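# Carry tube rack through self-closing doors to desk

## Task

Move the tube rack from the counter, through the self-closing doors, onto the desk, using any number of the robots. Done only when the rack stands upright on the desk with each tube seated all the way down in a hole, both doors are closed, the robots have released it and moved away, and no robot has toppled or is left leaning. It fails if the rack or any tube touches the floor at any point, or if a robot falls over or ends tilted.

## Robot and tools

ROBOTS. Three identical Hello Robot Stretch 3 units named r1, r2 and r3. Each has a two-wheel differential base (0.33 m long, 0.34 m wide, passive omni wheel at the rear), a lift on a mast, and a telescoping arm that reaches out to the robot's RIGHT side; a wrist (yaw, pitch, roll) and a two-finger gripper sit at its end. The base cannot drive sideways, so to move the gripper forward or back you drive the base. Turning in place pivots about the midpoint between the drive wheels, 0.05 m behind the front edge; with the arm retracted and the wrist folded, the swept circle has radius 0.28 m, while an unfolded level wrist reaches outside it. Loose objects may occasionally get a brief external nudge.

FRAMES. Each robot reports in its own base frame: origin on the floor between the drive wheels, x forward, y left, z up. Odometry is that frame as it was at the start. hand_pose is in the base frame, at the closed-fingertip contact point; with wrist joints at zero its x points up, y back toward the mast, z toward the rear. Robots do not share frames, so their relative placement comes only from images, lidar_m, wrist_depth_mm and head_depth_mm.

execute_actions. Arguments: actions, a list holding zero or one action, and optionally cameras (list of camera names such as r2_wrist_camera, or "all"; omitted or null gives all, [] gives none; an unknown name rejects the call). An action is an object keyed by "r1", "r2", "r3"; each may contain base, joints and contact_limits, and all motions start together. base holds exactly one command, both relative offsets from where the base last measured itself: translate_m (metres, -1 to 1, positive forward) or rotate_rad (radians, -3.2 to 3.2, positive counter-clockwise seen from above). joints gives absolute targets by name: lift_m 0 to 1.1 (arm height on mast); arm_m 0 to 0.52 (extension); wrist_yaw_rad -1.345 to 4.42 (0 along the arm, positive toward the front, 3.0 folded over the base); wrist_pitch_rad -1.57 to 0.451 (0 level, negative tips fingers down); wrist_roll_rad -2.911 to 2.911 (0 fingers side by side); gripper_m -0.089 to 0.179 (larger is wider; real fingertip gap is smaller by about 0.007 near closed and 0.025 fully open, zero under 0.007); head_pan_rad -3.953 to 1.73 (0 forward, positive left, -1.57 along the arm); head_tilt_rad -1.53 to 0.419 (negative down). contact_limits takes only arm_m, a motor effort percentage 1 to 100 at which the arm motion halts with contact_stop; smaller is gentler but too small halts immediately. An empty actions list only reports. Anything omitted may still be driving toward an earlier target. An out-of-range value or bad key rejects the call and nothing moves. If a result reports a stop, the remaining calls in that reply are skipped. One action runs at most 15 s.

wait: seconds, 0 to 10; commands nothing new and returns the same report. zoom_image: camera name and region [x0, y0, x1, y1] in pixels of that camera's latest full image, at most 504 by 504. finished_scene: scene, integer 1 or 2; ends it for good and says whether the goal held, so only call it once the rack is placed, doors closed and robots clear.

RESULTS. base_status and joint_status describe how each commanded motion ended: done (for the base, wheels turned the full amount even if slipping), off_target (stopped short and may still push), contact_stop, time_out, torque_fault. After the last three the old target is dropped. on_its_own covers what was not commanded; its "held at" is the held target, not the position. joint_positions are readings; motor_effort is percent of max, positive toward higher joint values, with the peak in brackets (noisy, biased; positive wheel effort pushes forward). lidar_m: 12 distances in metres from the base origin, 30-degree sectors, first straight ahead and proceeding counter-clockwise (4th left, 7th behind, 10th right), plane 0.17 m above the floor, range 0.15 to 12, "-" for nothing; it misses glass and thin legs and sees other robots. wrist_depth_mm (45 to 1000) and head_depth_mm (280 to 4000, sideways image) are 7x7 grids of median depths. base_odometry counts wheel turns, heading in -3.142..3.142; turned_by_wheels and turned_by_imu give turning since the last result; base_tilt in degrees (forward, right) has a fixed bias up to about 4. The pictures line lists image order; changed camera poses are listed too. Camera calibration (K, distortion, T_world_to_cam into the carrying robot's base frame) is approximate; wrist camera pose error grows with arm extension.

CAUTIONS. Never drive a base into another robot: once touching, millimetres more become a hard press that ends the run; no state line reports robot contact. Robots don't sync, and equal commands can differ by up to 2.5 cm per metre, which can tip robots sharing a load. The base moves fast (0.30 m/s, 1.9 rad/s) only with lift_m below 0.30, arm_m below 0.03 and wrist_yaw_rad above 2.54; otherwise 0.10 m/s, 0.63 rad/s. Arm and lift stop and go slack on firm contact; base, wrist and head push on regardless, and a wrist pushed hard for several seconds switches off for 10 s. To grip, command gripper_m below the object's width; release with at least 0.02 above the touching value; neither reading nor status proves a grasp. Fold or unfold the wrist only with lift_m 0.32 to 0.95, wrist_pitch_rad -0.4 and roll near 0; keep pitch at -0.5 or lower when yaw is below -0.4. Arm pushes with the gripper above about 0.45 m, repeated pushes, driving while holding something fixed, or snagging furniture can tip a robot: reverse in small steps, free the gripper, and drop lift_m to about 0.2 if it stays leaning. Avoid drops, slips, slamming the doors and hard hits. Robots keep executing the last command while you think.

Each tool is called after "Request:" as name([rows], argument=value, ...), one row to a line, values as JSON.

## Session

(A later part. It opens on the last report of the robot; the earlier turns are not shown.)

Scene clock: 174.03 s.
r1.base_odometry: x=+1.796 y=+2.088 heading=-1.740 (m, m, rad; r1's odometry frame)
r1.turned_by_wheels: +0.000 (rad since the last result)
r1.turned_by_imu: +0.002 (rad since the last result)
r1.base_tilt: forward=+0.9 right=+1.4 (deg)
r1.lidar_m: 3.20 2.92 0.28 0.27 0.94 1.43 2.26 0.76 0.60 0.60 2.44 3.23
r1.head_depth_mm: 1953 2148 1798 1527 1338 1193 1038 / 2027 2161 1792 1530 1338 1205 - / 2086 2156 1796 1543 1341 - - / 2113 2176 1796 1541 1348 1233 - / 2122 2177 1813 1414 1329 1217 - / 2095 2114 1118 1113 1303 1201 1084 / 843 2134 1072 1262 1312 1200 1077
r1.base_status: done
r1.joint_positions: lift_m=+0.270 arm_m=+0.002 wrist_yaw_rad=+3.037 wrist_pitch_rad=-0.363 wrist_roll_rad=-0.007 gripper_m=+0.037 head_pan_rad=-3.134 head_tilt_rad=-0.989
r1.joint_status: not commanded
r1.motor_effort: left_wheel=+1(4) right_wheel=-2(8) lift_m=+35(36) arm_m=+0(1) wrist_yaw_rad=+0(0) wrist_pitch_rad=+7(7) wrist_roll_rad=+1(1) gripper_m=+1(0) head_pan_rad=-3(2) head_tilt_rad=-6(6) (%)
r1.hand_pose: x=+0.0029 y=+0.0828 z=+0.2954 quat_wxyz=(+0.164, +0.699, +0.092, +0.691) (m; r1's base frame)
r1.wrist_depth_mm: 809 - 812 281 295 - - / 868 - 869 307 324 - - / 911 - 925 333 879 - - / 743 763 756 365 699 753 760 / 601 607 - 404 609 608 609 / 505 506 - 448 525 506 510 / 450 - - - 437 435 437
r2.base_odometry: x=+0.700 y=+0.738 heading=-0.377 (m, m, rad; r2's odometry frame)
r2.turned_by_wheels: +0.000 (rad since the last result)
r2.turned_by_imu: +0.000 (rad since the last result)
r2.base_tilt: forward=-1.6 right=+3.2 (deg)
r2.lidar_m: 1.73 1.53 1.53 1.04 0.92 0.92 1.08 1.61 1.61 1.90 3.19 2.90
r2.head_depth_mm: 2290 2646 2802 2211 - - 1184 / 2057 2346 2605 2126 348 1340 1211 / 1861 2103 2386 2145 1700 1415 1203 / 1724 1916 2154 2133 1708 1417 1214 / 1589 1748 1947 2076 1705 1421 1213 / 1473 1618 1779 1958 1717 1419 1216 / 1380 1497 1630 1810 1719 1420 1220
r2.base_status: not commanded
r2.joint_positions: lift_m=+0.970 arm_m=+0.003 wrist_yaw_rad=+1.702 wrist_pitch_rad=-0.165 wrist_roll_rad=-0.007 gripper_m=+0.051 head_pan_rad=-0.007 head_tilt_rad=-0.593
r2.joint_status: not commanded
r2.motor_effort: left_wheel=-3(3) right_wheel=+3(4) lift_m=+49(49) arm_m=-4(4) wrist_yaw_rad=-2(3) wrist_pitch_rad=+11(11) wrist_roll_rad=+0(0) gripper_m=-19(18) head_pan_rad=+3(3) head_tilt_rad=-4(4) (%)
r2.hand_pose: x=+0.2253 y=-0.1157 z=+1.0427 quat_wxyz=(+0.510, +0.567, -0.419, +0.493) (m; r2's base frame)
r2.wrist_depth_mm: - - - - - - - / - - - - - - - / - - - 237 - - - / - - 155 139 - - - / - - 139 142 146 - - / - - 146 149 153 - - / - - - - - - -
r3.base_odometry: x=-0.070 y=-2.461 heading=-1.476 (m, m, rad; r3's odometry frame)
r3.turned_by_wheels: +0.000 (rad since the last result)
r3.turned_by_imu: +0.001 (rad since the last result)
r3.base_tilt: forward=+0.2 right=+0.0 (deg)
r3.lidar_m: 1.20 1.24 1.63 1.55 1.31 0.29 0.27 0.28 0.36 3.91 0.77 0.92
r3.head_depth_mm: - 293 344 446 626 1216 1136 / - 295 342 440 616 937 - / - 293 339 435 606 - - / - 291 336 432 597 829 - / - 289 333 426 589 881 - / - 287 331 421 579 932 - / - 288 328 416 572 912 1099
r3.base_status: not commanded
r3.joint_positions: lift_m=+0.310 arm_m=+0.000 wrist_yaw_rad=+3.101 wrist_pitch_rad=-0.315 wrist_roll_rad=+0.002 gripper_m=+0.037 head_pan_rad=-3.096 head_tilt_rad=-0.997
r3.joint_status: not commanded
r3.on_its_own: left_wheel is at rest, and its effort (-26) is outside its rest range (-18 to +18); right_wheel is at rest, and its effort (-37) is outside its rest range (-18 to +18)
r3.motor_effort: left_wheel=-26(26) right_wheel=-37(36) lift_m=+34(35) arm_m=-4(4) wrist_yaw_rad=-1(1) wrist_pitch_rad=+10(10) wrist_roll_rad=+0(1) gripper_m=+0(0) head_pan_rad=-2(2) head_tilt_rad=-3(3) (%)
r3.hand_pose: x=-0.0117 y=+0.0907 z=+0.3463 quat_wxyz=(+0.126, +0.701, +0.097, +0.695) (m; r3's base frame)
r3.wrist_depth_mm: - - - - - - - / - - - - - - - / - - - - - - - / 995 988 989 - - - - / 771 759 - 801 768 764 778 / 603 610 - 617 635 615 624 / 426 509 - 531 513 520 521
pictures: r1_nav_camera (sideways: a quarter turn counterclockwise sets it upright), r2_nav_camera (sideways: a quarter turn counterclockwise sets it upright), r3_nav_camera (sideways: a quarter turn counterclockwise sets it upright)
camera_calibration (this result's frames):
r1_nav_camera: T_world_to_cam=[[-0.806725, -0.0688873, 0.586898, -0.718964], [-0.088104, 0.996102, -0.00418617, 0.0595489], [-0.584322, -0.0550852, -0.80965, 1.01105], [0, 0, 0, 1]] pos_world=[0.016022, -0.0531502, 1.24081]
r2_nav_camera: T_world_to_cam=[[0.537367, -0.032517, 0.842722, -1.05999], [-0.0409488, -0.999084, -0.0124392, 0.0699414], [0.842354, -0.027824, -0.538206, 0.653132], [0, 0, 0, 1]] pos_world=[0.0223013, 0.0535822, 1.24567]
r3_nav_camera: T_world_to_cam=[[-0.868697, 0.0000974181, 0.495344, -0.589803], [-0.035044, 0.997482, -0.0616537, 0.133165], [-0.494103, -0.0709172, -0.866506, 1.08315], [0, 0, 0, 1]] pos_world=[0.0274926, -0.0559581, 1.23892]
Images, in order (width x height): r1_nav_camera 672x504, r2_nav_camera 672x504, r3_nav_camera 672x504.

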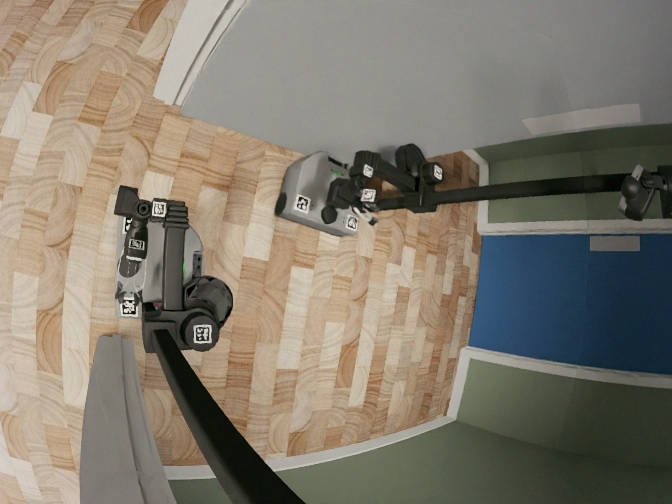

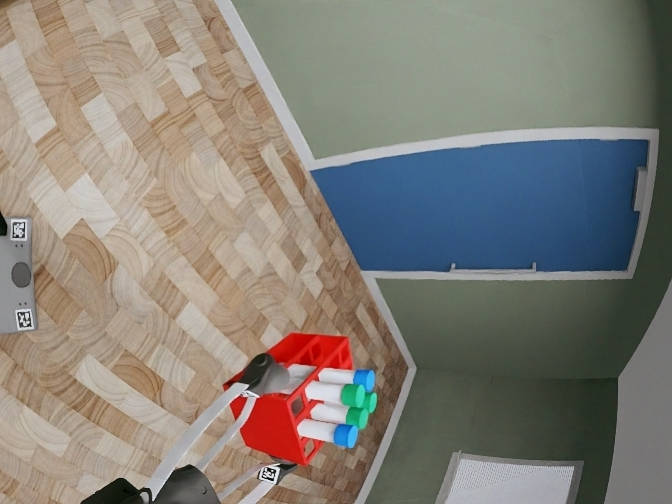

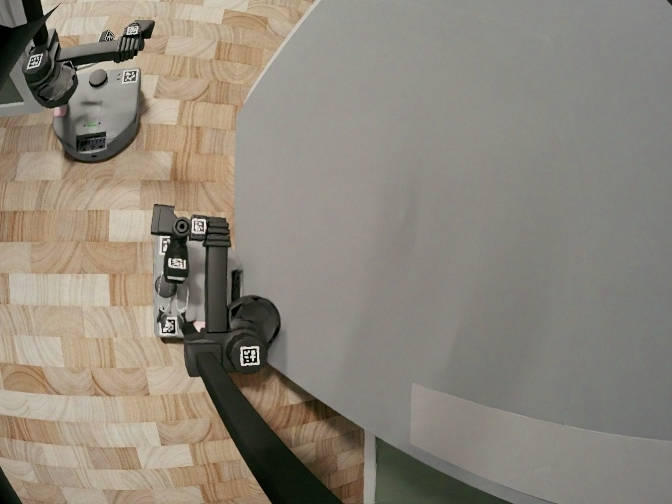

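Request:
execute_actions([
  {"r1":{"base":{"rotate_rad":-0.5}},"r2":{"base":{"translate_m":0.6}}},
], cameras=[])

Request:
execute_actions([
  {"r1":{"base":{"translate_m":-0.6}}},
], cameras=[])

Request:
execute_actions([
  {"r1":{"base":{"rotate_rad":0.5}}},
], cameras=["r3_nav_camera","r1_nav_camera"])

Scene clock: 181.60 s.
r1.base_odometry: x=+1.796 y=+2.088 heading=-2.240 (m, m, rad; r1's odometry frame)
r1.turned_by_wheels: -0.500 (rad since the last result)
r1.turned_by_imu: -0.500 (rad since the last result)
r1.base_tilt: forward=+0.9 right=+1.3 (deg)
r1.lidar_m: 3.21 3.18 2.93 0.27 0.27 0.95 1.48 0.77 0.75 0.60 0.60 2.46
r1.head_depth_mm: 1206 1326 1466 1498 1343 1185 835 / 1430 1613 1714 1546 1345 1212 - / 1771 2003 1795 1541 1346 - - / 2115 2172 1805 1536 1350 1235 - / 2058 2175 1803 1545 1351 1219 - / 2025 2180 1808 1546 1354 1197 1086 / 1979 2163 1819 1553 1331 1202 1078
r1.base_status: done
r1.joint_positions: lift_m=+0.270 arm_m=+0.002 wrist_yaw_rad=+3.037 wrist_pitch_rad=-0.363 wrist_roll_rad=-0.007 gripper_m=+0.037 head_pan_rad=-3.134 head_tilt_rad=-0.989
r1.joint_status: not commanded
r1.motor_effort: left_wheel=+1(7) right_wheel=-2(7) lift_m=+35(35) arm_m=-1(1) wrist_yaw_rad=+1(0) wrist_pitch_rad=+7(7) wrist_roll_rad=+1(1) gripper_m=+1(1) head_pan_rad=-3(2) head_tilt_rad=-6(6) (%)
r1.hand_pose: x=+0.0029 y=+0.0828 z=+0.2954 quat_wxyz=(+0.164, +0.699, +0.092, +0.691) (m; r1's base frame)
r1.wrist_depth_mm: 650 - 285 - - - - / 693 - 307 - - - - / 728 - 334 - - - - / 734 721 359 755 757 748 746 / 599 594 - 606 606 610 611 / 510 504 - 529 528 505 509 / 449 - - - 435 433 438
r2.base_odometry: x=+1.258 y=+0.517 heading=-0.377 (m, m, rad; r2's odometry frame)
r2.turned_by_wheels: +0.000 (rad since the last result)
r2.turned_by_imu: +0.002 (rad since the last result)
r2.base_tilt: forward=-1.6 right=+3.2 (deg)
r2.lidar_m: 1.23 1.09 1.09 1.29 1.32 1.33 1.57 2.04 2.05 2.42 2.82 2.05
r2.head_depth_mm: 1607 1846 2182 2195 - - 1185 / 1443 1636 1899 2064 348 1350 1211 / 1301 1459 1679 1926 1698 1411 1210 / 1211 1346 1505 1734 1709 1413 1212 / 1123 1233 1369 1549 1660 1418 1214 / 1045 1138 1256 1400 1568 1424 1212 / 974 1060 1157 1282 1430 1418 1220
r2.base_status: done
r2.joint_positions: lift_m=+0.970 arm_m=+0.003 wrist_yaw_rad=+1.702 wrist_pitch_rad=-0.165 wrist_roll_rad=-0.007 gripper_m=+0.051 head_pan_rad=-0.007 head_tilt_rad=-0.593
r2.joint_status: not commanded
r2.motor_effort: left_wheel=-3(6) right_wheel=+3(7) lift_m=+49(50) arm_m=-4(4) wrist_yaw_rad=-3(2) wrist_pitch_rad=+11(11) wrist_roll_rad=+0(0) gripper_m=-19(18) head_pan_rad=+3(3) head_tilt_rad=-4(4) (%)
r2.hand_pose: x=+0.2253 y=-0.1157 z=+1.0427 quat_wxyz=(+0.510, +0.567, -0.419, +0.493) (m; r2's base frame)
r2.wrist_depth_mm: 830 938 - - - - - / 851 970 - - - - - / 887 - - 233 - - - / 961 - 156 138 - - - / - - 138 142 146 - - / - - 145 147 153 - - / - - - - - - -
r3.base_odometry: x=-0.070 y=-2.461 heading=-1.476 (m, m, rad; r3's odometry frame)
r3.turned_by_wheels: +0.000 (rad since the last result)
r3.turned_by_imu: +0.002 (rad since the last result)
r3.base_tilt: forward=+0.2 right=+0.0 (deg)
r3.lidar_m: 1.20 1.24 1.64 1.56 1.31 0.29 0.28 0.28 0.36 3.92 0.76 0.92
r3.head_depth_mm: - 293 343 445 627 1225 1138 / - 294 342 440 617 939 - / - 293 339 435 606 - - / - 291 336 430 598 833 - / - 289 333 426 588 880 - / - 287 331 421 580 933 - / - 288 328 416 570 907 1101
r3.base_status: not commanded
r3.joint_positions: lift_m=+0.310 arm_m=+0.000 wrist_yaw_rad=+3.101 wrist_pitch_rad=-0.315 wrist_roll_rad=+0.002 gripper_m=+0.037 head_pan_rad=-3.096 head_tilt_rad=-0.997
r3.joint_status: not commanded
r3.on_its_own: left_wheel is at rest, and its effort (-26) is outside its rest range (-18 to +18); right_wheel is at rest, and its effort (-37) is outside its rest range (-18 to +18)
r3.motor_effort: left_wheel=-26(27) right_wheel=-37(36) lift_m=+34(34) arm_m=-5(4) wrist_yaw_rad=-1(2) wrist_pitch_rad=+10(10) wrist_roll_rad=-1(1) gripper_m=+0(1) head_pan_rad=-3(2) head_tilt_rad=-2(2) (%)
r3.hand_pose: x=-0.0117 y=+0.0907 z=+0.3463 quat_wxyz=(+0.126, +0.701, +0.097, +0.695) (m; r3's base frame)
r3.wrist_depth_mm: - - - - - - - / - - - - - - - / - - - - - - - / 990 - 991 - - - - / 755 760 - 798 768 766 761 / 618 615 - 606 642 616 620 / 427 511 - 531 504 517 516
pictures: none
No camera images: the call's "cameras" was empty. Leave "cameras" out to get every camera's image.

Scene clock: 185.17 s.
r1.base_odometry: x=+2.168 y=+2.559 heading=-2.239 (m, m, rad; r1's odometry frame)
r1.turned_by_wheels: +0.000 (rad since the last result)
r1.turned_by_imu: +0.002 (rad since the last result)
r1.base_tilt: forward=+1.0 right=+1.3 (deg)
r1.lidar_m: 3.76 0.51 0.57 0.66 0.65 0.71 1.12 1.69 1.77 0.54 0.82 0.89
r1.head_depth_mm: 907 999 1097 1224 1292 1191 1033 / 1083 1207 1363 1474 1341 1216 - / 1334 1536 1703 1532 1348 - - / 1589 1877 1811 1540 1347 1232 - / 1561 1825 1800 1552 1347 1212 - / 1497 1760 1805 1549 1352 1199 1087 / 1470 1764 1817 1558 1352 1197 1080
r1.base_status: done
r1.joint_positions: lift_m=+0.270 arm_m=+0.002 wrist_yaw_rad=+3.037 wrist_pitch_rad=-0.363 wrist_roll_rad=-0.007 gripper_m=+0.037 head_pan_rad=-3.134 head_tilt_rad=-0.989
r1.joint_status: not commanded
r1.motor_effort: left_wheel=+0(4) right_wheel=-2(7) lift_m=+35(35) arm_m=-1(1) wrist_yaw_rad=+0(0) wrist_pitch_rad=+7(7) wrist_roll_rad=+1(0) gripper_m=+0(0) head_pan_rad=-3(3) head_tilt_rad=-6(6) (%)
r1.hand_pose: x=+0.0029 y=+0.0828 z=+0.2954 quat_wxyz=(+0.164, +0.699, +0.092, +0.691) (m; r1's base frame)
r1.wrist_depth_mm: 503 - 623 690 691 530 436 / 534 - 663 738 735 556 450 / 564 - 714 807 756 585 470 / 595 638 734 764 711 595 478 / 593 605 - 605 613 597 482 / 509 507 - 526 525 508 496 / 448 - - - 431 441 440
r2.base_odometry: x=+1.258 y=+0.517 heading=-0.377 (m, m, rad; r2's odometry frame)
r2.turned_by_wheels: +0.000 (rad since the last result)
r2.turned_by_imu: +0.000 (rad since the last result)
r2.base_tilt: forward=-1.6 right=+3.2 (deg)
r2.lidar_m: 1.23 1.09 1.09 1.29 1.32 1.33 1.57 2.04 2.05 2.42 2.81 2.06
r2.head_depth_mm: 1606 1845 2182 2202 - - 1181 / 1451 1644 1899 2062 348 1342 1203 / 1305 1456 1676 1934 1702 1412 1209 / 1211 1346 1510 1725 1711 1413 1212 / 1120 1236 1366 1549 1663 1414 1214 / 1043 1139 1256 1401 1568 1423 1217 / 975 1055 1160 1282 1437 1424 1219
r2.base_status: not commanded
r2.joint_positions: lift_m=+0.970 arm_m=+0.003 wrist_yaw_rad=+1.702 wrist_pitch_rad=-0.165 wrist_roll_rad=-0.007 gripper_m=+0.051 head_pan_rad=-0.007 head_tilt_rad=-0.593
r2.joint_status: not commanded
r2.motor_effort: left_wheel=-3(3) right_wheel=+3(3) lift_m=+50(49) arm_m=-4(4) wrist_yaw_rad=-2(2) wrist_pitch_rad=+11(11) wrist_roll_rad=+0(0) gripper_m=-17(20) head_pan_rad=+3(3) head_tilt_rad=-3(4) (%)
r2.hand_pose: x=+0.2253 y=-0.1157 z=+1.0427 quat_wxyz=(+0.510, +0.567, -0.419, +0.493) (m; r2's base frame)
r2.wrist_depth_mm: 860 961 - - - - - / 883 968 - - - - - / 882 - - 233 - - - / 905 - 156 138 - - - / - - 139 142 146 - - / - - 144 148 152 - - / - - - - - - -
r3.base_odometry: x=-0.070 y=-2.461 heading=-1.476 (m, m, rad; r3's odometry frame)
r3.turned_by_wheels: +0.000 (rad since the last result)
r3.turned_by_imu: +0.001 (rad since the last result)
r3.base_tilt: forward=+0.1 right=+0.0 (deg)
r3.lidar_m: 0.54 1.24 1.63 1.56 1.32 0.29 0.28 0.28 0.36 3.90 0.93 0.54
r3.head_depth_mm: - 293 344 445 625 1221 1135 / - 295 342 439 616 934 - / - 293 339 434 606 - - / - 291 337 431 597 831 - / - 289 333 426 587 878 - / - 287 330 421 581 932 - / - 288 328 416 570 911 1100
r3.base_status: not commanded
r3.joint_positions: lift_m=+0.310 arm_m=+0.000 wrist_yaw_rad=+3.101 wrist_pitch_rad=-0.315 wrist_roll_rad=+0.002 gripper_m=+0.037 head_pan_rad=-3.096 head_tilt_rad=-0.997
r3.joint_status: not commanded
r3.on_its_own: left_wheel is at rest, and its effort (-26) is outside its rest range (-18 to +18); right_wheel is at rest, and its effort (-37) is outside its rest range (-18 to +18)
r3.motor_effort: left_wheel=-26(26) right_wheel=-37(36) lift_m=+34(35) arm_m=-4(4) wrist_yaw_rad=-2(2) wrist_pitch_rad=+10(10) wrist_roll_rad=-1(1) gripper_m=+0(1) head_pan_rad=-2(2) head_tilt_rad=-2(2) (%)
r3.hand_pose: x=-0.0117 y=+0.0907 z=+0.3463 quat_wxyz=(+0.126, +0.701, +0.097, +0.695) (m; r3's base frame)
r3.wrist_depth_mm: - - - - - - - / - - - - - - - / - - - - - - - / 983 - - - 993 - - / 752 755 - 815 754 771 765 / 609 611 - 604 643 614 624 / 426 504 - 527 515 514 523
pictures: none
No camera images: the call's "cameras" was empty. Leave "cameras" out to get every camera's image.

Scene clock: 186.73 s.
r1.base_odometry: x=+2.168 y=+2.559 heading=-1.740 (m, m, rad; r1's odometry frame)
r1.turned_by_wheels: +0.500 (rad since the last result)
r1.turned_by_imu: +0.498 (rad since the last result)
r1.base_tilt: forward=+1.0 right=+1.4 (deg)
r1.lidar_m: 0.51 0.56 0.66 0.65 0.71 1.08 1.69 1.81 0.54 0.82 0.88 3.76
r1.head_depth_mm: 1470 1717 1788 1531 1343 1188 1037 / 1506 1758 1801 1536 1343 1212 - / 1590 1870 1795 1536 1345 - - / 1618 1910 1810 1534 1347 1233 - / 1630 1952 1804 1544 1354 1215 - / 1667 1985 1822 1548 1349 1201 1085 / 1651 1934 1808 1556 1352 1172 1080
r1.base_status: done
r1.joint_positions: lift_m=+0.270 arm_m=+0.002 wrist_yaw_rad=+3.037 wrist_pitch_rad=-0.363 wrist_roll_rad=-0.007 gripper_m=+0.037 head_pan_rad=-3.134 head_tilt_rad=-0.989
r1.joint_status: not commanded
r1.motor_effort: left_wheel=-3(10) right_wheel=+1(6) lift_m=+35(35) arm_m=-1(1) wrist_yaw_rad=+0(1) wrist_pitch_rad=+7(7) wrist_roll_rad=+0(1) gripper_m=+1(0) head_pan_rad=-2(3) head_tilt_rad=-7(6) (%)
r1.hand_pose: x=+0.0029 y=+0.0828 z=+0.2954 quat_wxyz=(+0.164, +0.699, +0.092, +0.691) (m; r1's base frame)
r1.wrist_depth_mm: 624 - 628 623 621 631 597 / 671 - 679 679 669 679 634 / 709 - 722 726 731 730 624 / 753 749 748 762 746 744 614 / 609 609 - 616 609 610 586 / 516 506 - 522 526 500 508 / 449 - - - 434 442 433
r2.base_odometry: x=+1.258 y=+0.517 heading=-0.377 (m, m, rad; r2's odometry frame)
r2.turned_by_wheels: +0.000 (rad since the last result)
r2.turned_by_imu: +0.000 (rad since the last result)
r2.base_tilt: forward=-1.6 right=+3.2 (deg)
r2.lidar_m: 1.23 1.09 1.09 1.29 1.33 1.32 1.57 2.04 2.04 2.41 2.82 2.06
r2.head_depth_mm: 1605 1856 2190 2208 - - 1186 / 1450 1647 1914 2075 348 1344 1213 / 1306 1451 1675 1927 1710 1413 1206 / 1209 1341 1520 1734 1704 1416 1212 / 1124 1234 1372 1551 1664 1420 1215 / 1042 1138 1255 1402 1573 1420 1213 / 976 1058 1154 1283 1434 1422 1215
r2.base_status: not commanded
r2.joint_positions: lift_m=+0.970 arm_m=+0.003 wrist_yaw_rad=+1.702 wrist_pitch_rad=-0.165 wrist_roll_rad=-0.007 gripper_m=+0.051 head_pan_rad=-0.007 head_tilt_rad=-0.593
r2.joint_status: not commanded
r2.motor_effort: left_wheel=-3(3) right_wheel=+3(3) lift_m=+49(49) arm_m=-4(4) wrist_yaw_rad=-3(3) wrist_pitch_rad=+11(11) wrist_roll_rad=+0(0) gripper_m=-19(18) head_pan_rad=+2(2) head_tilt_rad=-4(3) (%)
r2.hand_pose: x=+0.2253 y=-0.1157 z=+1.0427 quat_wxyz=(+0.510, +0.567, -0.419, +0.493) (m; r2's base frame)
r2.wrist_depth_mm: 803 956 - - - - - / 875 - - - - - - / 910 - - 236 - - - / 914 - 155 138 - - - / 955 - 139 141 146 - - / - - 145 148 152 - - / - - - - - - -
r3.base_odometry: x=-0.070 y=-2.461 heading=-1.476 (m, m, rad; r3's odometry frame)
r3.turned_by_wheels: +0.000 (rad since the last result)
r3.turned_by_imu: +0.000 (rad since the last result)
r3.base_tilt: forward=+0.1 right=+0.0 (deg)
r3.lidar_m: 0.54 1.24 1.63 1.56 1.31 0.29 0.27 0.28 0.36 3.90 0.93 0.54
r3.head_depth_mm: - 293 344 444 627 1216 1135 / - 294 342 440 616 938 - / - 293 339 436 608 - - / - 291 336 430 596 827 - / - 289 333 425 588 881 - / - 287 330 420 579 928 - / - 288 327 416 571 909 1099
r3.base_status: not commanded
r3.joint_positions: lift_m=+0.310 arm_m=+0.000 wrist_yaw_rad=+3.101 wrist_pitch_rad=-0.315 wrist_roll_rad=+0.002 gripper_m=+0.037 head_pan_rad=-3.096 head_tilt_rad=-0.997
r3.joint_status: not commanded
r3.on_its_own: left_wheel is at rest, and its effort (-26) is outside its rest range (-18 to +18); right_wheel is at rest, and its effort (-38) is outside its rest range (-18 to +18)
r3.motor_effort: left_wheel=-26(27) right_wheel=-38(36) lift_m=+35(35) arm_m=-5(4) wrist_yaw_rad=-1(1) wrist_pitch_rad=+10(10) wrist_roll_rad=-1(1) gripper_m=+0(0) head_pan_rad=-3(2) head_tilt_rad=-2(2) (%)
r3.hand_pose: x=-0.0117 y=+0.0907 z=+0.3463 quat_wxyz=(+0.126, +0.701, +0.097, +0.695) (m; r3's base frame)
r3.wrist_depth_mm: - - - - - - - / - - - - - - - / - - - - - - - / 991 977 987 - - - - / 762 746 - 814 762 758 787 / 612 611 - 609 624 616 622 / 418 509 - 534 519 517 515
pictures: r1_nav_camera (sideways: a quarter turn counterclockwise sets it upright), r3_nav_camera (sideways: a quarter turn counterclockwise sets it upright)
camera_calibration (this result's frames):
r1_nav_camera: T_world_to_cam=[[-0.806787, -0.0688104, 0.586821, -0.718863], [-0.0880081, 0.996111, -0.00419379, 0.0595582], [-0.584251, -0.0550285, -0.809706, 1.01113], [0, 0, 0, 1]] pos_world=[0.0160227, -0.0531511, 1.24081]
r3_nav_camera: T_world_to_cam=[[-0.868697, 0.0000974195, 0.495344, -0.589803], [-0.035044, 0.997482, -0.0616537, 0.133165], [-0.494103, -0.0709172, -0.866506, 1.08315], [0, 0, 0, 1]] pos_world=[0.0274926, -0.0559581, 1.23892]
Images, in order (width x height): r1_nav_camera 672x504, r3_nav_camera 672x504.

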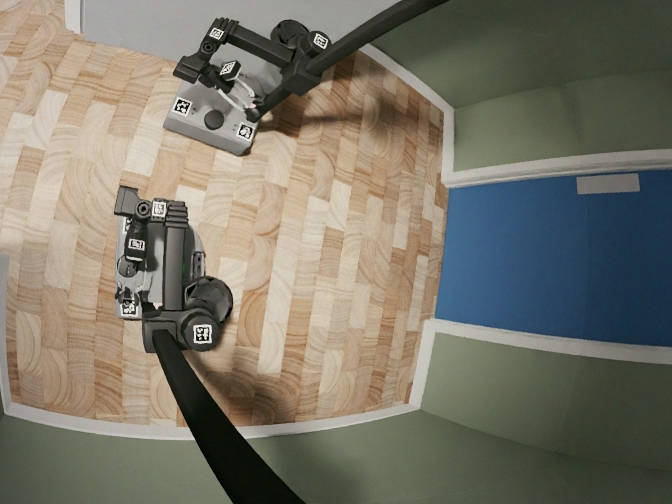

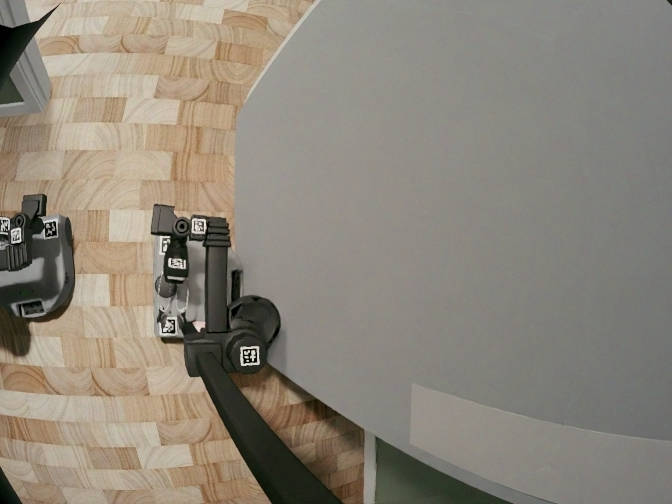

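Request:
execute_actions([
  {"r1":{"base":{"translate_m":-0.6}}},
], cameras=[])

Request:
execute_actions([
  {"r1":{"base":{"rotate_rad":0.6}}},
], cameras=[])

Request:
execute_actions([
  {"r1":{"base":{"translate_m":-0.8}}},
], cameras=[])

Request:
execute_actions([
  {"r1":{"base":{"rotate_rad":-0.6},"joints":{"lift_m":0.31}}},
], cameras=["r1_nav_camera"])

Scene clock: 191.47 s.
r1.base_odometry: x=+2.269 y=+3.150 heading=-1.740 (m, m, rad; r1's odometry frame)
r1.turned_by_wheels: +0.000 (rad since the last result)
r1.turned_by_imu: +0.002 (rad since the last result)
r1.base_tilt: forward=+1.1 right=+1.4 (deg)
r1.lidar_m: 1.11 0.92 0.74 0.73 0.79 1.11 1.17 1.29 1.37 0.78 0.58 1.22
r1.head_depth_mm: 964 1110 1357 1534 1341 1189 1035 / 1033 1202 1417 1542 1346 1213 - / 1057 1254 1531 1544 1338 - - / 1073 1271 1572 1547 1347 1234 - / 1086 1300 1613 1543 1346 1218 - / 1111 1327 1652 1549 1350 1196 1083 / 1128 1353 1619 1544 1358 1194 1073
r1.base_status: done
r1.joint_positions: lift_m=+0.270 arm_m=+0.002 wrist_yaw_rad=+3.037 wrist_pitch_rad=-0.363 wrist_roll_rad=-0.007 gripper_m=+0.037 head_pan_rad=-3.134 head_tilt_rad=-0.989
r1.joint_status: not commanded
r1.motor_effort: left_wheel=-4(12) right_wheel=+2(4) lift_m=+36(35) arm_m=-1(1) wrist_yaw_rad=+1(0) wrist_pitch_rad=+7(7) wrist_roll_rad=+0(0) gripper_m=+0(0) head_pan_rad=-3(2) head_tilt_rad=-7(6) (%)
r1.hand_pose: x=+0.0029 y=+0.0828 z=+0.2954 quat_wxyz=(+0.164, +0.699, +0.092, +0.691) (m; r1's base frame)
r1.wrist_depth_mm: 690 - 701 697 692 698 706 / 753 - 748 742 751 751 755 / 784 - 792 798 790 798 781 / 754 741 762 758 747 755 754 / 600 605 - 614 605 609 612 / 508 509 - 525 526 505 509 / 450 - - - 438 442 442
r2.base_odometry: x=+1.258 y=+0.517 heading=-0.377 (m, m, rad; r2's odometry frame)
r2.turned_by_wheels: +0.000 (rad since the last result)
r2.turned_by_imu: +0.000 (rad since the last result)
r2.base_tilt: forward=-1.6 right=+3.2 (deg)
r2.lidar_m: 1.23 1.09 1.09 1.29 1.33 1.33 1.57 2.04 2.05 2.42 2.81 2.06
r2.head_depth_mm: 1603 1851 2180 2215 - - 1188 / 1446 1642 1902 2067 348 1350 1215 / 1303 1453 1681 1940 1699 1413 1210 / 1211 1352 1510 1725 1702 1416 1212 / 1123 1231 1372 1544 1660 1417 1212 / 1040 1139 1250 1406 1571 1419 1217 / 976 1058 1154 1281 1436 1427 1219
r2.base_status: not commanded
r2.joint_positions: lift_m=+0.970 arm_m=+0.003 wrist_yaw_rad=+1.702 wrist_pitch_rad=-0.165 wrist_roll_rad=-0.007 gripper_m=+0.051 head_pan_rad=-0.007 head_tilt_rad=-0.593
r2.joint_status: not commanded
r2.motor_effort: left_wheel=-4(3) right_wheel=+3(3) lift_m=+50(49) arm_m=-4(4) wrist_yaw_rad=-2(3) wrist_pitch_rad=+11(11) wrist_roll_rad=+0(0) gripper_m=-18(18) head_pan_rad=+3(3) head_tilt_rad=-3(4) (%)
r2.hand_pose: x=+0.2253 y=-0.1157 z=+1.0427 quat_wxyz=(+0.510, +0.567, -0.419, +0.493) (m; r2's base frame)
r2.wrist_depth_mm: 840 934 - - - - - / 873 964 - - - - - / 930 - - 235 - - - / 943 - 156 139 - - - / - - 139 142 147 - - / - - 145 148 153 - - / - - - - - - -
r3.base_odometry: x=-0.070 y=-2.461 heading=-1.476 (m, m, rad; r3's odometry frame)
r3.turned_by_wheels: +0.000 (rad since the last result)
r3.turned_by_imu: +0.001 (rad since the last result)
r3.base_tilt: forward=+0.1 right=+0.0 (deg)
r3.lidar_m: 1.20 0.60 0.60 1.56 1.31 0.29 0.27 0.28 0.36 3.92 0.92 0.92
r3.head_depth_mm: - 293 344 445 626 1215 1134 / - 294 342 441 616 937 - / - 293 339 435 607 - - / - 291 336 430 597 831 - / - 289 333 426 587 881 - / - 287 330 422 580 932 - / - 289 328 416 571 912 1098
r3.base_status: not commanded
r3.joint_positions: lift_m=+0.310 arm_m=+0.000 wrist_yaw_rad=+3.101 wrist_pitch_rad=-0.315 wrist_roll_rad=+0.002 gripper_m=+0.037 head_pan_rad=-3.096 head_tilt_rad=-0.997
r3.joint_status: not commanded
r3.on_its_own: left_wheel is at rest, and its effort (-27) is outside its rest range (-18 to +18); right_wheel is at rest, and its effort (-36) is outside its rest range (-18 to +18)
r3.motor_effort: left_wheel=-27(28) right_wheel=-36(36) lift_m=+35(34) arm_m=-5(4) wrist_yaw_rad=-1(1) wrist_pitch_rad=+10(10) wrist_roll_rad=+0(1) gripper_m=+0(0) head_pan_rad=-2(2) head_tilt_rad=-2(2) (%)
r3.hand_pose: x=-0.0117 y=+0.0907 z=+0.3463 quat_wxyz=(+0.126, +0.701, +0.097, +0.695) (m; r3's base frame)
r3.wrist_depth_mm: - - - - - 457 558 / - - - - - 492 645 / - - - - - - - / 992 - - - 894 656 686 / 760 779 - 799 712 581 637 / 618 610 - 615 642 594 626 / 424 514 - 532 514 524 517
pictures: none
No camera images: the call's "cameras" was empty. Leave "cameras" out to get every camera's image.

Scene clock: 192.90 s.
r1.base_odometry: x=+2.269 y=+3.150 heading=-1.140 (m, m, rad; r1's odometry frame)
r1.turned_by_wheels: +0.600 (rad since the last result)
r1.turned_by_imu: +0.597 (rad since the last result)
r1.base_tilt: forward=+0.9 right=+1.2 (deg)
r1.lidar_m: 0.87 0.73 0.73 0.82 1.11 1.19 1.34 1.36 0.60 0.59 1.40 1.11
r1.head_depth_mm: 1117 1278 1483 1535 1341 1193 1034 / 1199 1400 1647 1532 1341 1210 - / 1227 1461 1711 1529 1341 - - / 1356 1627 1768 1548 1349 1236 - / 1512 1784 1807 1546 1345 1220 - / 1440 1648 1790 1549 1356 1196 1083 / 1314 1495 1702 1557 1357 1200 1081
r1.base_status: done
r1.joint_positions: lift_m=+0.270 arm_m=+0.002 wrist_yaw_rad=+3.037 wrist_pitch_rad=-0.363 wrist_roll_rad=-0.007 gripper_m=+0.037 head_pan_rad=-3.134 head_tilt_rad=-0.989
r1.joint_status: not commanded
r1.motor_effort: left_wheel=-3(10) right_wheel=+2(6) lift_m=+35(35) arm_m=-1(1) wrist_yaw_rad=+0(1) wrist_pitch_rad=+7(7) wrist_roll_rad=+0(0) gripper_m=+0(1) head_pan_rad=-2(3) head_tilt_rad=-7(7) (%)
r1.hand_pose: x=+0.0029 y=+0.0828 z=+0.2954 quat_wxyz=(+0.164, +0.699, +0.092, +0.691) (m; r1's base frame)
r1.wrist_depth_mm: 847 - - 821 724 630 559 / 903 - - 886 764 642 588 / 910 - - 928 802 695 619 / 746 756 766 760 744 709 645 / 604 603 - 608 605 616 612 / 506 513 - 525 526 509 512 / 449 - - - 437 436 437
r2.base_odometry: x=+1.258 y=+0.517 heading=-0.377 (m, m, rad; r2's odometry frame)
r2.turned_by_wheels: +0.000 (rad since the last result)
r2.turned_by_imu: +0.000 (rad since the last result)
r2.base_tilt: forward=-1.6 right=+3.2 (deg)
r2.lidar_m: 1.23 1.09 1.09 1.29 1.33 1.33 1.57 2.04 2.04 2.42 2.81 2.05
r2.head_depth_mm: 1603 1852 2196 2204 - - 1184 / 1452 1640 1904 2068 348 1347 1208 / 1299 1454 1678 1931 1699 1411 1210 / 1212 1345 1513 1726 1703 1418 1212 / 1117 1231 1369 1545 1662 1416 1213 / 1043 1137 1264 1402 1573 1418 1216 / 976 1060 1160 1280 1428 1421 1218
r2.base_status: not commanded
r2.joint_positions: lift_m=+0.970 arm_m=+0.003 wrist_yaw_rad=+1.702 wrist_pitch_rad=-0.165 wrist_roll_rad=-0.007 gripper_m=+0.051 head_pan_rad=-0.007 head_tilt_rad=-0.593
r2.joint_status: not commanded
r2.motor_effort: left_wheel=-3(3) right_wheel=+3(2) lift_m=+49(49) arm_m=-4(4) wrist_yaw_rad=-2(2) wrist_pitch_rad=+11(11) wrist_roll_rad=+0(0) gripper_m=-18(19) head_pan_rad=+3(2) head_tilt_rad=-4(4) (%)
r2.hand_pose: x=+0.2253 y=-0.1157 z=+1.0427 quat_wxyz=(+0.510, +0.567, -0.419, +0.493) (m; r2's base frame)
r2.wrist_depth_mm: 836 949 - - - - - / 883 - - - - - - / 909 - - 233 - - - / 947 - 156 139 - - - / 970 - 139 142 146 - - / - - 145 148 153 - - / - - - - - - -
r3.base_odometry: x=-0.070 y=-2.461 heading=-1.476 (m, m, rad; r3's odometry frame)
r3.turned_by_wheels: +0.000 (rad since the last result)
r3.turned_by_imu: +0.000 (rad since the last result)
r3.base_tilt: forward=+0.2 right=+0.0 (deg)
r3.lidar_m: 1.20 0.60 0.60 1.55 1.31 0.29 0.27 0.28 0.36 3.90 0.93 0.92
r3.head_depth_mm: - 293 344 445 626 1217 1136 / - 294 342 440 617 938 - / - 293 339 434 606 - - / - 291 336 431 597 830 - / - 289 334 426 587 881 - / - 287 330 421 580 934 - / - 288 328 417 571 912 1102
r3.base_status: not commanded
r3.joint_positions: lift_m=+0.310 arm_m=+0.000 wrist_yaw_rad=+3.101 wrist_pitch_rad=-0.315 wrist_roll_rad=+0.002 gripper_m=+0.037 head_pan_rad=-3.096 head_tilt_rad=-0.997
r3.joint_status: not commanded
r3.on_its_own: left_wheel is at rest, and its effort (-26) is outside its rest range (-18 to +18); right_wheel is at rest, and its effort (-37) is outside its rest range (-18 to +18)
r3.motor_effort: left_wheel=-26(27) right_wheel=-37(36) lift_m=+35(34) arm_m=-4(4) wrist_yaw_rad=-1(2) wrist_pitch_rad=+10(9) wrist_roll_rad=-1(1) gripper_m=+0(0) head_pan_rad=-2(2) head_tilt_rad=-2(3) (%)
r3.hand_pose: x=-0.0117 y=+0.0907 z=+0.3463 quat_wxyz=(+0.126, +0.701, +0.097, +0.695) (m; r3's base frame)
r3.wrist_depth_mm: - - - - - 603 386 / - - - - - - 390 / - - - - - - - / - - - - 706 662 949 / 749 760 - 801 630 535 725 / 609 603 - 612 620 563 618 / 422 504 - 531 513 514 516
pictures: none
No camera images: the call's "cameras" was empty. Leave "cameras" out to get every camera's image.

Scene clock: 197.27 s.
r1.base_odometry: x=+1.935 y=+3.877 heading=-1.140 (m, m, rad; r1's odometry frame)
r1.turned_by_wheels: +0.000 (rad since the last result)
r1.turned_by_imu: +0.003 (rad since the last result)
r1.base_tilt: forward=+0.9 right=+1.2 (deg)
r1.lidar_m: 1.50 1.26 1.15 0.72 0.60 0.56 0.57 0.82 0.82 0.93 0.82 0.86
r1.head_depth_mm: 471 574 722 881 1087 1189 1034 / 514 584 701 916 1271 1214 - / 564 662 798 994 1282 - - / 621 742 915 1193 1347 1238 - / 693 842 1079 1456 1351 1216 - / 781 955 1157 1399 1351 1195 1085 / 795 899 1038 1216 1331 1201 1078
r1.base_status: done
r1.joint_positions: lift_m=+0.270 arm_m=+0.002 wrist_yaw_rad=+3.037 wrist_pitch_rad=-0.363 wrist_roll_rad=-0.007 gripper_m=+0.037 head_pan_rad=-3.134 head_tilt_rad=-0.989
r1.joint_status: not commanded
r1.motor_effort: left_wheel=-4(10) right_wheel=+2(4) lift_m=+35(35) arm_m=-1(1) wrist_yaw_rad=+0(0) wrist_pitch_rad=+7(7) wrist_roll_rad=+1(0) gripper_m=+0(1) head_pan_rad=-3(2) head_tilt_rad=-6(7) (%)
r1.hand_pose: x=+0.0029 y=+0.0828 z=+0.2954 quat_wxyz=(+0.164, +0.699, +0.092, +0.691) (m; r1's base frame)
r1.wrist_depth_mm: 477 - 725 862 - - 917 / 503 - 786 931 - - - / 524 - 838 946 - - - / 535 617 770 747 745 754 746 / 565 605 - 603 600 607 605 / 504 510 - 522 521 504 512 / 447 - - - 434 438 435
r2.base_odometry: x=+1.258 y=+0.517 heading=-0.377 (m, m, rad; r2's odometry frame)
r2.turned_by_wheels: +0.000 (rad since the last result)
r2.turned_by_imu: +0.000 (rad since the last result)
r2.base_tilt: forward=-1.6 right=+3.2 (deg)
r2.lidar_m: 1.23 1.09 1.09 1.29 1.32 1.33 1.57 2.04 2.04 2.42 2.81 2.05
r2.head_depth_mm: 1607 1851 2189 2221 - - 1184 / 1445 1646 1903 2072 348 1349 1210 / 1300 1459 1682 1924 1704 1414 1209 / 1209 1347 1511 1724 1706 1417 1211 / 1126 1236 1380 1545 1656 1422 1215 / 1042 1141 1252 1403 1571 1418 1211 / 974 1057 1158 1278 1427 1424 1216
r2.base_status: not commanded
r2.joint_positions: lift_m=+0.970 arm_m=+0.003 wrist_yaw_rad=+1.702 wrist_pitch_rad=-0.165 wrist_roll_rad=-0.007 gripper_m=+0.051 head_pan_rad=-0.007 head_tilt_rad=-0.593
r2.joint_status: not commanded
r2.motor_effort: left_wheel=-3(4) right_wheel=+3(4) lift_m=+49(49) arm_m=-4(4) wrist_yaw_rad=-3(2) wrist_pitch_rad=+11(11) wrist_roll_rad=+0(0) gripper_m=-18(19) head_pan_rad=+3(3) head_tilt_rad=-4(4) (%)
r2.hand_pose: x=+0.2253 y=-0.1157 z=+1.0427 quat_wxyz=(+0.510, +0.567, -0.419, +0.493) (m; r2's base frame)
r2.wrist_depth_mm: 800 957 - - - - - / 898 - - - - - - / 913 - - 234 - - - / 947 - 156 139 - - - / 975 - 139 141 146 - - / - - 145 148 153 - - / - - - - - - -
r3.base_odometry: x=-0.070 y=-2.461 heading=-1.476 (m, m, rad; r3's odometry frame)
r3.turned_by_wheels: +0.000 (rad since the last result)
r3.turned_by_imu: +0.001 (rad since the last result)
r3.base_tilt: forward=+0.1 right=+0.0 (deg)
r3.lidar_m: 1.20 1.24 1.64 0.98 1.31 0.29 0.27 0.28 0.36 3.90 0.92 0.92
r3.head_depth_mm: - 293 344 445 626 1218 1131 / - 294 342 440 616 935 - / - 293 339 435 606 - - / - 291 336 430 597 828 - / - 289 333 426 587 882 - / - 287 331 421 580 931 - / - 288 328 417 572 909 1098
r3.base_status: not commanded
r3.joint_positions: lift_m=+0.310 arm_m=+0.000 wrist_yaw_rad=+3.101 wrist_pitch_rad=-0.315 wrist_roll_rad=+0.002 gripper_m=+0.037 head_pan_rad=-3.096 head_tilt_rad=-0.997
r3.joint_status: not commanded
r3.on_its_own: left_wheel is at rest, and its effort (-27) is outside its rest range (-18 to +18); right_wheel is at rest, and its effort (-37) is outside its rest range (-18 to +18)
r3.motor_effort: left_wheel=-27(27) right_wheel=-37(36) lift_m=+35(35) arm_m=-4(5) wrist_yaw_rad=-2(1) wrist_pitch_rad=+10(10) wrist_roll_rad=-1(1) gripper_m=+0(0) head_pan_rad=-2(2) head_tilt_rad=-3(2) (%)
r3.hand_pose: x=-0.0117 y=+0.0907 z=+0.3463 quat_wxyz=(+0.126, +0.701, +0.097, +0.695) (m; r3's base frame)
r3.wrist_depth_mm: - - - - - - - / - - - - - - - / - - - - - - - / 995 - - - 990 995 - / 743 770 - 789 753 768 791 / 608 608 - 609 648 608 617 / 426 506 - 527 509 516 518
pictures: none
No camera images: the call's "cameras" was empty. Leave "cameras" out to get every camera's image.

Scene clock: 198.70 s.
r1.base_odometry: x=+1.935 y=+3.877 heading=-1.740 (m, m, rad; r1's odometry frame)
r1.turned_by_wheels: -0.600 (rad since the last result)
r1.turned_by_imu: -0.598 (rad since the last result)
r1.base_tilt: forward=+1.1 right=+1.3 (deg)
r1.lidar_m: 0.86 1.58 1.28 1.26 0.76 0.61 0.60 0.56 0.83 0.82 0.90 0.82
r1.head_depth_mm: 499 589 714 910 1254 1183 1038 / 508 601 733 943 1269 1231 - / 517 613 751 966 1288 - - / 525 627 770 999 1303 1235 - / 535 638 785 980 1282 1216 - / 528 600 705 919 1281 1201 1074 / 476 558 714 948 1296 1204 1076
r1.base_status: done
r1.joint_positions: lift_m=+0.310 arm_m=+0.002 wrist_yaw_rad=+3.037 wrist_pitch_rad=-0.363 wrist_roll_rad=-0.007 gripper_m=+0.037 head_pan_rad=-3.134 head_tilt_rad=-0.989
r1.joint_status: all done
r1.motor_effort: left_wheel=+1(8) right_wheel=-2(6) lift_m=+44(45) arm_m=-1(1) wrist_yaw_rad=+0(1) wrist_pitch_rad=+7(7) wrist_roll_rad=+0(1) gripper_m=+1(0) head_pan_rad=-3(3) head_tilt_rad=-6(6) (%)
r1.hand_pose: x=+0.0029 y=+0.0828 z=+0.3351 quat_wxyz=(+0.164, +0.698, +0.092, +0.691) (m; r1's base frame)
r1.wrist_depth_mm: 661 - - - - - - / 676 - - - - - - / 715 - - - - - - / 732 790 818 834 825 824 831 / 670 666 - 668 668 666 660 / 556 555 - 551 568 557 554 / 475 494 - 507 480 480 477
r2.base_odometry: x=+1.258 y=+0.517 heading=-0.377 (m, m, rad; r2's odometry frame)
r2.turned_by_wheels: +0.000 (rad since the last result)
r2.turned_by_imu: +0.000 (rad since the last result)
r2.base_tilt: forward=-1.6 right=+3.2 (deg)
r2.lidar_m: 1.24 1.09 1.09 1.29 1.32 1.33 1.57 2.04 2.05 2.42 2.81 2.05
r2.head_depth_mm: 1607 1853 2186 2206 - - 1184 / 1447 1651 1908 2056 348 1349 1204 / 1307 1455 1675 1923 1703 1412 1207 / 1214 1352 1514 1730 1699 1419 1212 / 1118 1237 1372 1546 1663 1419 1215 / 1043 1135 1256 1402 1571 1418 1220 / 974 1056 1155 1274 1434 1424 1221
r2.base_status: not commanded
r2.joint_positions: lift_m=+0.970 arm_m=+0.003 wrist_yaw_rad=+1.702 wrist_pitch_rad=-0.165 wrist_roll_rad=-0.007 gripper_m=+0.051 head_pan_rad=-0.007 head_tilt_rad=-0.593
r2.joint_status: not commanded
r2.motor_effort: left_wheel=-3(3) right_wheel=+3(3) lift_m=+49(49) arm_m=-4(4) wrist_yaw_rad=-2(2) wrist_pitch_rad=+11(11) wrist_roll_rad=+0(0) gripper_m=-18(18) head_pan_rad=+3(3) head_tilt_rad=-4(3) (%)
r2.hand_pose: x=+0.2253 y=-0.1157 z=+1.0427 quat_wxyz=(+0.510, +0.567, -0.419, +0.493) (m; r2's base frame)
r2.wrist_depth_mm: 833 960 - - - - - / 863 - - - - - - / 902 - - 235 - - - / 935 - 156 138 - - - / 975 - 139 141 146 - - / - - 145 148 152 - - / - - - - - - -
r3.base_odometry: x=-0.070 y=-2.461 heading=-1.476 (m, m, rad; r3's odometry frame)
r3.turned_by_wheels: +0.000 (rad since the last result)
r3.turned_by_imu: +0.000 (rad since the last result)
r3.base_tilt: forward=+0.2 right=+0.0 (deg)
r3.lidar_m: 1.20 1.24 1.63 0.98 1.31 0.29 0.28 0.28 0.36 3.91 0.93 0.92
r3.head_depth_mm: - 293 344 445 625 1217 1138 / - 294 342 440 616 937 - / - 293 340 435 608 - - / - 291 336 430 598 827 - / - 289 333 426 588 880 - / - 287 331 421 580 929 - / - 289 328 416 571 912 1100
r3.base_status: not commanded
r3.joint_positions: lift_m=+0.310 arm_m=+0.000 wrist_yaw_rad=+3.101 wrist_pitch_rad=-0.315 wrist_roll_rad=+0.002 gripper_m=+0.037 head_pan_rad=-3.096 head_tilt_rad=-0.997
r3.joint_status: not commanded
r3.on_its_own: left_wheel is at rest, and its effort (-27) is outside its rest range (-18 to +18); right_wheel is at rest, and its effort (-37) is outside its rest range (-18 to +18)
r3.motor_effort: left_wheel=-27(27) right_wheel=-37(36) lift_m=+34(34) arm_m=-4(5) wrist_yaw_rad=-2(1) wrist_pitch_rad=+10(10) wrist_roll_rad=-1(1) gripper_m=+0(0) head_pan_rad=-2(2) head_tilt_rad=-2(2) (%)
r3.hand_pose: x=-0.0117 y=+0.0907 z=+0.3463 quat_wxyz=(+0.126, +0.701, +0.097, +0.695) (m; r3's base frame)
r3.wrist_depth_mm: - - 997 - - - - / - - - - - - - / - - - - - - - / 989 983 - 981 - - - / 755 745 - 791 761 754 771 / 609 618 - 614 643 615 617 / 427 514 - 533 518 512 516
pictures: r1_nav_camera (sideways: a quarter turn counterclockwise sets it upright)
camera_calibration (this result's frames):
r1_nav_camera: T_world_to_cam=[[-0.806839, -0.0687527, 0.586758, -0.71878], [-0.0879361, 0.996117, -0.00420012, 0.059566], [-0.584191, -0.054986, -0.809752, 1.01119], [0, 0, 0, 1]] pos_world=[0.0160237, -0.0531517, 1.24081]
Images, in order (width x height): r1_nav_camera 672x504.

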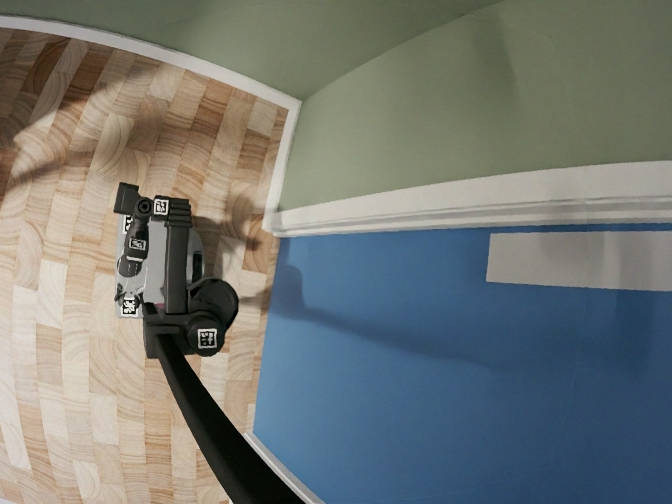

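Request:
execute_actions([
  {"r1":{"base":{"rotate_rad":-0.3}}},
], cameras=[])

Request:
execute_actions([
  {"r1":{"base":{"translate_m":-0.65}}},
], cameras=["r1_nav_camera","r2_nav_camera"])

Scene clock: 200.63 s.
r1.base_odometry: x=+1.935 y=+3.877 heading=-2.040 (m, m, rad; r1's odometry frame)
r1.turned_by_wheels: -0.300 (rad since the last result)
r1.turned_by_imu: -0.300 (rad since the last result)
r1.base_tilt: forward=+1.0 right=+1.4 (deg)
r1.lidar_m: 0.82 1.83 1.39 1.26 0.87 0.66 0.60 0.56 0.64 0.82 0.83 1.02
r1.head_depth_mm: 549 660 819 1089 1337 1195 1036 / 542 647 803 1056 1317 1230 - / 534 636 785 1025 1303 - - / 526 624 768 990 1296 1229 - / 518 612 752 968 1275 1215 - / 509 601 735 940 1220 1199 1077 / 502 590 720 851 1065 1202 1079
r1.base_status: done
r1.joint_positions: lift_m=+0.310 arm_m=+0.002 wrist_yaw_rad=+3.037 wrist_pitch_rad=-0.363 wrist_roll_rad=-0.007 gripper_m=+0.037 head_pan_rad=-3.134 head_tilt_rad=-0.989
r1.joint_status: not commanded
r1.motor_effort: left_wheel=+1(5) right_wheel=-2(5) lift_m=+44(44) arm_m=-1(1) wrist_yaw_rad=+1(0) wrist_pitch_rad=+7(7) wrist_roll_rad=+0(1) gripper_m=+0(0) head_pan_rad=-3(3) head_tilt_rad=-7(6) (%)
r1.hand_pose: x=+0.0029 y=+0.0828 z=+0.3351 quat_wxyz=(+0.164, +0.698, +0.092, +0.691) (m; r1's base frame)
r1.wrist_depth_mm: - - - - - - - / - - - - - - - / 970 - - - - - - / 814 823 814 813 814 827 826 / 665 665 - 661 665 668 666 / 556 558 - 555 571 553 554 / 481 489 - 510 474 481 478
r2.base_odometry: x=+1.258 y=+0.517 heading=-0.377 (m, m, rad; r2's odometry frame)
r2.turned_by_wheels: +0.000 (rad since the last result)
r2.turned_by_imu: +0.000 (rad since the last result)
r2.base_tilt: forward=-1.6 right=+3.3 (deg)
r2.lidar_m: 1.23 1.08 1.09 1.29 1.33 1.32 1.57 2.04 2.05 2.43 2.81 2.06
r2.head_depth_mm: 1600 1844 2183 2198 - - 1184 / 1446 1648 1903 2057 348 1348 1214 / 1302 1449 1672 1935 1703 1412 1207 / 1208 1343 1520 1727 1703 1414 1211 / 1120 1235 1376 1549 1664 1419 1214 / 1044 1140 1254 1397 1570 1422 1214 / 974 1058 1155 1284 1430 1417 1218
r2.base_status: not commanded
r2.joint_positions: lift_m=+0.970 arm_m=+0.003 wrist_yaw_rad=+1.702 wrist_pitch_rad=-0.165 wrist_roll_rad=-0.007 gripper_m=+0.051 head_pan_rad=-0.007 head_tilt_rad=-0.593
r2.joint_status: not commanded
r2.motor_effort: left_wheel=-3(4) right_wheel=+4(3) lift_m=+49(49) arm_m=-4(4) wrist_yaw_rad=-3(2) wrist_pitch_rad=+11(11) wrist_roll_rad=+0(0) gripper_m=-19(19) head_pan_rad=+2(3) head_tilt_rad=-4(3) (%)
r2.hand_pose: x=+0.2253 y=-0.1157 z=+1.0427 quat_wxyz=(+0.510, +0.567, -0.419, +0.493) (m; r2's base frame)
r2.wrist_depth_mm: 835 944 - - - - - / 866 987 - - - - - / 914 - - 233 - - - / 976 - 156 138 - - - / 987 - 138 142 146 - - / - - 145 148 152 - - / - - - - - - -
r3.base_odometry: x=-0.070 y=-2.461 heading=-1.476 (m, m, rad; r3's odometry frame)
r3.turned_by_wheels: +0.000 (rad since the last result)
r3.turned_by_imu: +0.001 (rad since the last result)
r3.base_tilt: forward=+0.2 right=+0.0 (deg)
r3.lidar_m: 1.20 1.23 1.64 0.98 1.31 0.29 0.27 0.28 0.36 3.90 0.92 0.92
r3.head_depth_mm: - 293 344 445 627 1217 1132 / - 295 342 440 616 933 - / - 293 339 435 606 - - / - 291 336 430 598 831 - / - 289 333 426 588 881 - / - 287 331 421 581 931 - / - 288 328 417 572 908 1096
r3.base_status: not commanded
r3.joint_positions: lift_m=+0.310 arm_m=+0.000 wrist_yaw_rad=+3.101 wrist_pitch_rad=-0.315 wrist_roll_rad=+0.002 gripper_m=+0.037 head_pan_rad=-3.096 head_tilt_rad=-0.997
r3.joint_status: not commanded
r3.on_its_own: left_wheel is at rest, and its effort (-26) is outside its rest range (-18 to +18); right_wheel is at rest, and its effort (-37) is outside its rest range (-18 to +18)
r3.motor_effort: left_wheel=-26(27) right_wheel=-37(36) lift_m=+36(35) arm_m=-4(4) wrist_yaw_rad=-1(1) wrist_pitch_rad=+10(10) wrist_roll_rad=-1(1) gripper_m=+0(0) head_pan_rad=-2(2) head_tilt_rad=-2(2) (%)
r3.hand_pose: x=-0.0117 y=+0.0907 z=+0.3463 quat_wxyz=(+0.126, +0.701, +0.097, +0.695) (m; r3's base frame)
r3.wrist_depth_mm: - - - - - - - / - - - - - - - / - - - - - - - / 975 - - - - - - / 750 761 - 806 760 758 761 / 600 607 - 630 633 614 629 / 425 509 - 529 521 508 516
pictures: none
No camera images: the call's "cameras" was empty. Leave "cameras" out to get every camera's image.

Scene clock: 208.07 s.
r1.base_odometry: x=+2.228 y=+4.457 heading=-2.040 (m, m, rad; r1's odometry frame)
r1.turned_by_wheels: +0.000 (rad since the last result)
r1.turned_by_imu: +0.004 (rad since the last result)
r1.base_tilt: forward=+1.0 right=+1.5 (deg)
r1.lidar_m: 1.46 1.98 1.27 0.43 0.29 0.27 0.27 0.34 2.14 0.34 0.33 1.15
r1.head_depth_mm: - - 297 353 464 670 1023 / - - 306 382 513 701 - / - - 324 414 572 - - / - 294 347 452 648 983 - / - 304 374 498 749 1176 - / - 318 405 556 887 1198 1076 / 291 340 442 627 1328 1200 1077
r1.base_status: translate_m off_target (by the wheels' count: -0.6499 of -0.6500)
r1.joint_positions: lift_m=+0.310 arm_m=+0.002 wrist_yaw_rad=+3.037 wrist_pitch_rad=-0.363 wrist_roll_rad=-0.007 gripper_m=+0.037 head_pan_rad=-3.134 head_tilt_rad=-0.991
r1.joint_status: not commanded
r1.motor_effort: left_wheel=-16(26) right_wheel=-10(29) lift_m=+43(44) arm_m=-1(1) wrist_yaw_rad=+1(1) wrist_pitch_rad=+8(8) wrist_roll_rad=+0(0) gripper_m=+0(0) head_pan_rad=-3(3) head_tilt_rad=-6(6) (%)
r1.hand_pose: x=+0.0029 y=+0.0827 z=+0.3350 quat_wxyz=(+0.164, +0.698, +0.092, +0.690) (m; r1's base frame)
r1.wrist_depth_mm: 260 - 503 - - - - / 271 - 534 - - - - / 278 - 584 - - - - / 281 336 615 787 809 831 820 / 289 357 - 670 674 677 659 / 292 374 - 554 572 554 548 / 298 369 - 510 478 480 482
r2.base_odometry: x=+1.258 y=+0.517 heading=-0.377 (m, m, rad; r2's odometry frame)
r2.turned_by_wheels: +0.000 (rad since the last result)
r2.turned_by_imu: -0.001 (rad since the last result)
r2.base_tilt: forward=-1.7 right=+3.2 (deg)
r2.lidar_m: 1.08 1.08 1.09 1.29 1.32 1.33 1.57 2.04 2.05 2.42 2.82 1.20
r2.head_depth_mm: 941 1040 1227 2043 - - 1184 / 933 1042 1183 1333 348 1341 1209 / 922 1024 1153 1330 1564 1408 1212 / 908 1008 1135 1305 1525 1412 1211 / 894 992 1117 1276 1495 1420 1211 / 881 977 1098 1248 1451 1416 1219 / 868 960 1075 1225 1401 1424 1218
r2.base_status: not commanded
r2.joint_positions: lift_m=+0.970 arm_m=+0.003 wrist_yaw_rad=+1.702 wrist_pitch_rad=-0.165 wrist_roll_rad=-0.007 gripper_m=+0.051 head_pan_rad=-0.007 head_tilt_rad=-0.593
r2.joint_status: not commanded
r2.motor_effort: left_wheel=-3(3) right_wheel=+2(3) lift_m=+49(49) arm_m=-4(4) wrist_yaw_rad=-3(2) wrist_pitch_rad=+11(11) wrist_roll_rad=+0(0) gripper_m=-19(19) head_pan_rad=+3(3) head_tilt_rad=-3(3) (%)
r2.hand_pose: x=+0.2253 y=-0.1157 z=+1.0427 quat_wxyz=(+0.510, +0.567, -0.419, +0.493) (m; r2's base frame)
r2.wrist_depth_mm: 843 931 954 991 - - - / 878 976 965 984 - - - / 926 - - 234 - - - / 950 - 155 139 - - - / 993 - 138 142 146 - - / - - 146 148 153 - - / - - - - - - -
r3.base_odometry: x=-0.070 y=-2.461 heading=-1.476 (m, m, rad; r3's odometry frame)
r3.turned_by_wheels: +0.000 (rad since the last result)
r3.turned_by_imu: +0.002 (rad since the last result)
r3.base_tilt: forward=+0.1 right=+0.0 (deg)
r3.lidar_m: 1.20 1.23 1.64 1.56 1.31 0.29 0.27 0.28 0.36 3.89 0.92 0.92
r3.head_depth_mm: - 293 344 445 626 1220 1136 / - 294 342 441 616 940 - / - 293 339 435 608 - - / - 291 337 430 597 829 - / - 289 333 426 589 880 - / - 287 331 420 579 931 - / - 288 328 416 571 907 1095
r3.base_status: not commanded
r3.joint_positions: lift_m=+0.310 arm_m=+0.000 wrist_yaw_rad=+3.101 wrist_pitch_rad=-0.315 wrist_roll_rad=+0.002 gripper_m=+0.037 head_pan_rad=-3.096 head_tilt_rad=-0.997
r3.joint_status: not commanded
r3.on_its_own: left_wheel is at rest, and its effort (-27) is outside its rest range (-18 to +18); right_wheel is at rest, and its effort (-37) is outside its rest range (-18 to +18)
r3.motor_effort: left_wheel=-27(27) right_wheel=-37(36) lift_m=+34(35) arm_m=-4(4) wrist_yaw_rad=-1(1) wrist_pitch_rad=+10(10) wrist_roll_rad=+0(1) gripper_m=+0(1) head_pan_rad=-1(2) head_tilt_rad=-2(2) (%)
r3.hand_pose: x=-0.0117 y=+0.0907 z=+0.3463 quat_wxyz=(+0.126, +0.701, +0.097, +0.695) (m; r3's base frame)
r3.wrist_depth_mm: - - - - - - - / - - - - - - - / - - - - - - - / 968 - 967 - - - - / 741 775 - 803 763 760 766 / 609 605 - 611 640 615 615 / 422 510 - 534 514 514 516
pictures: r1_nav_camera (sideways: a quarter turn counterclockwise sets it upright), r2_nav_camera (sideways: a quarter turn counterclockwise sets it upright)
camera_calibration (this result's frames):
r1_nav_camera: T_world_to_cam=[[-0.807909, -0.0683509, 0.58533, -0.716913], [-0.0874231, 0.996162, -0.00434175, 0.0597472], [-0.582786, -0.0546791, -0.810784, 1.01252], [0, 0, 0, 1]] pos_world=[0.0161047, -0.053156, 1.24082]
r2_nav_camera: T_world_to_cam=[[0.537367, -0.032517, 0.842722, -1.05999], [-0.0409487, -0.999084, -0.0124392, 0.0699414], [0.842354, -0.027824, -0.538206, 0.653132], [0, 0, 0, 1]] pos_world=[0.0223013, 0.0535822, 1.24567]
Images, in order (width x height): r1_nav_camera 672x504, r2_nav_camera 672x504.

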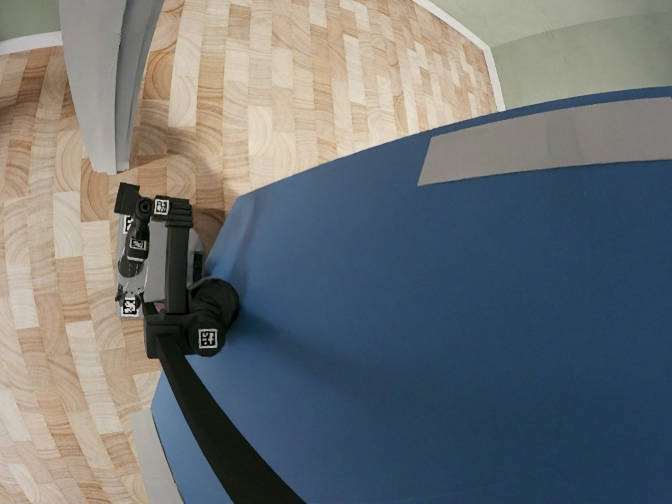

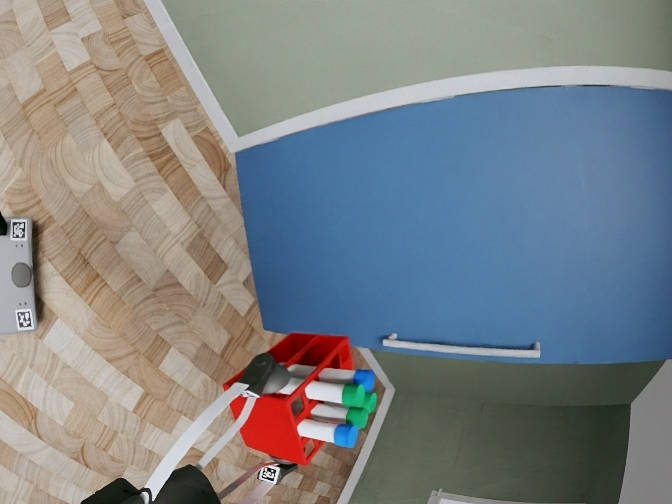

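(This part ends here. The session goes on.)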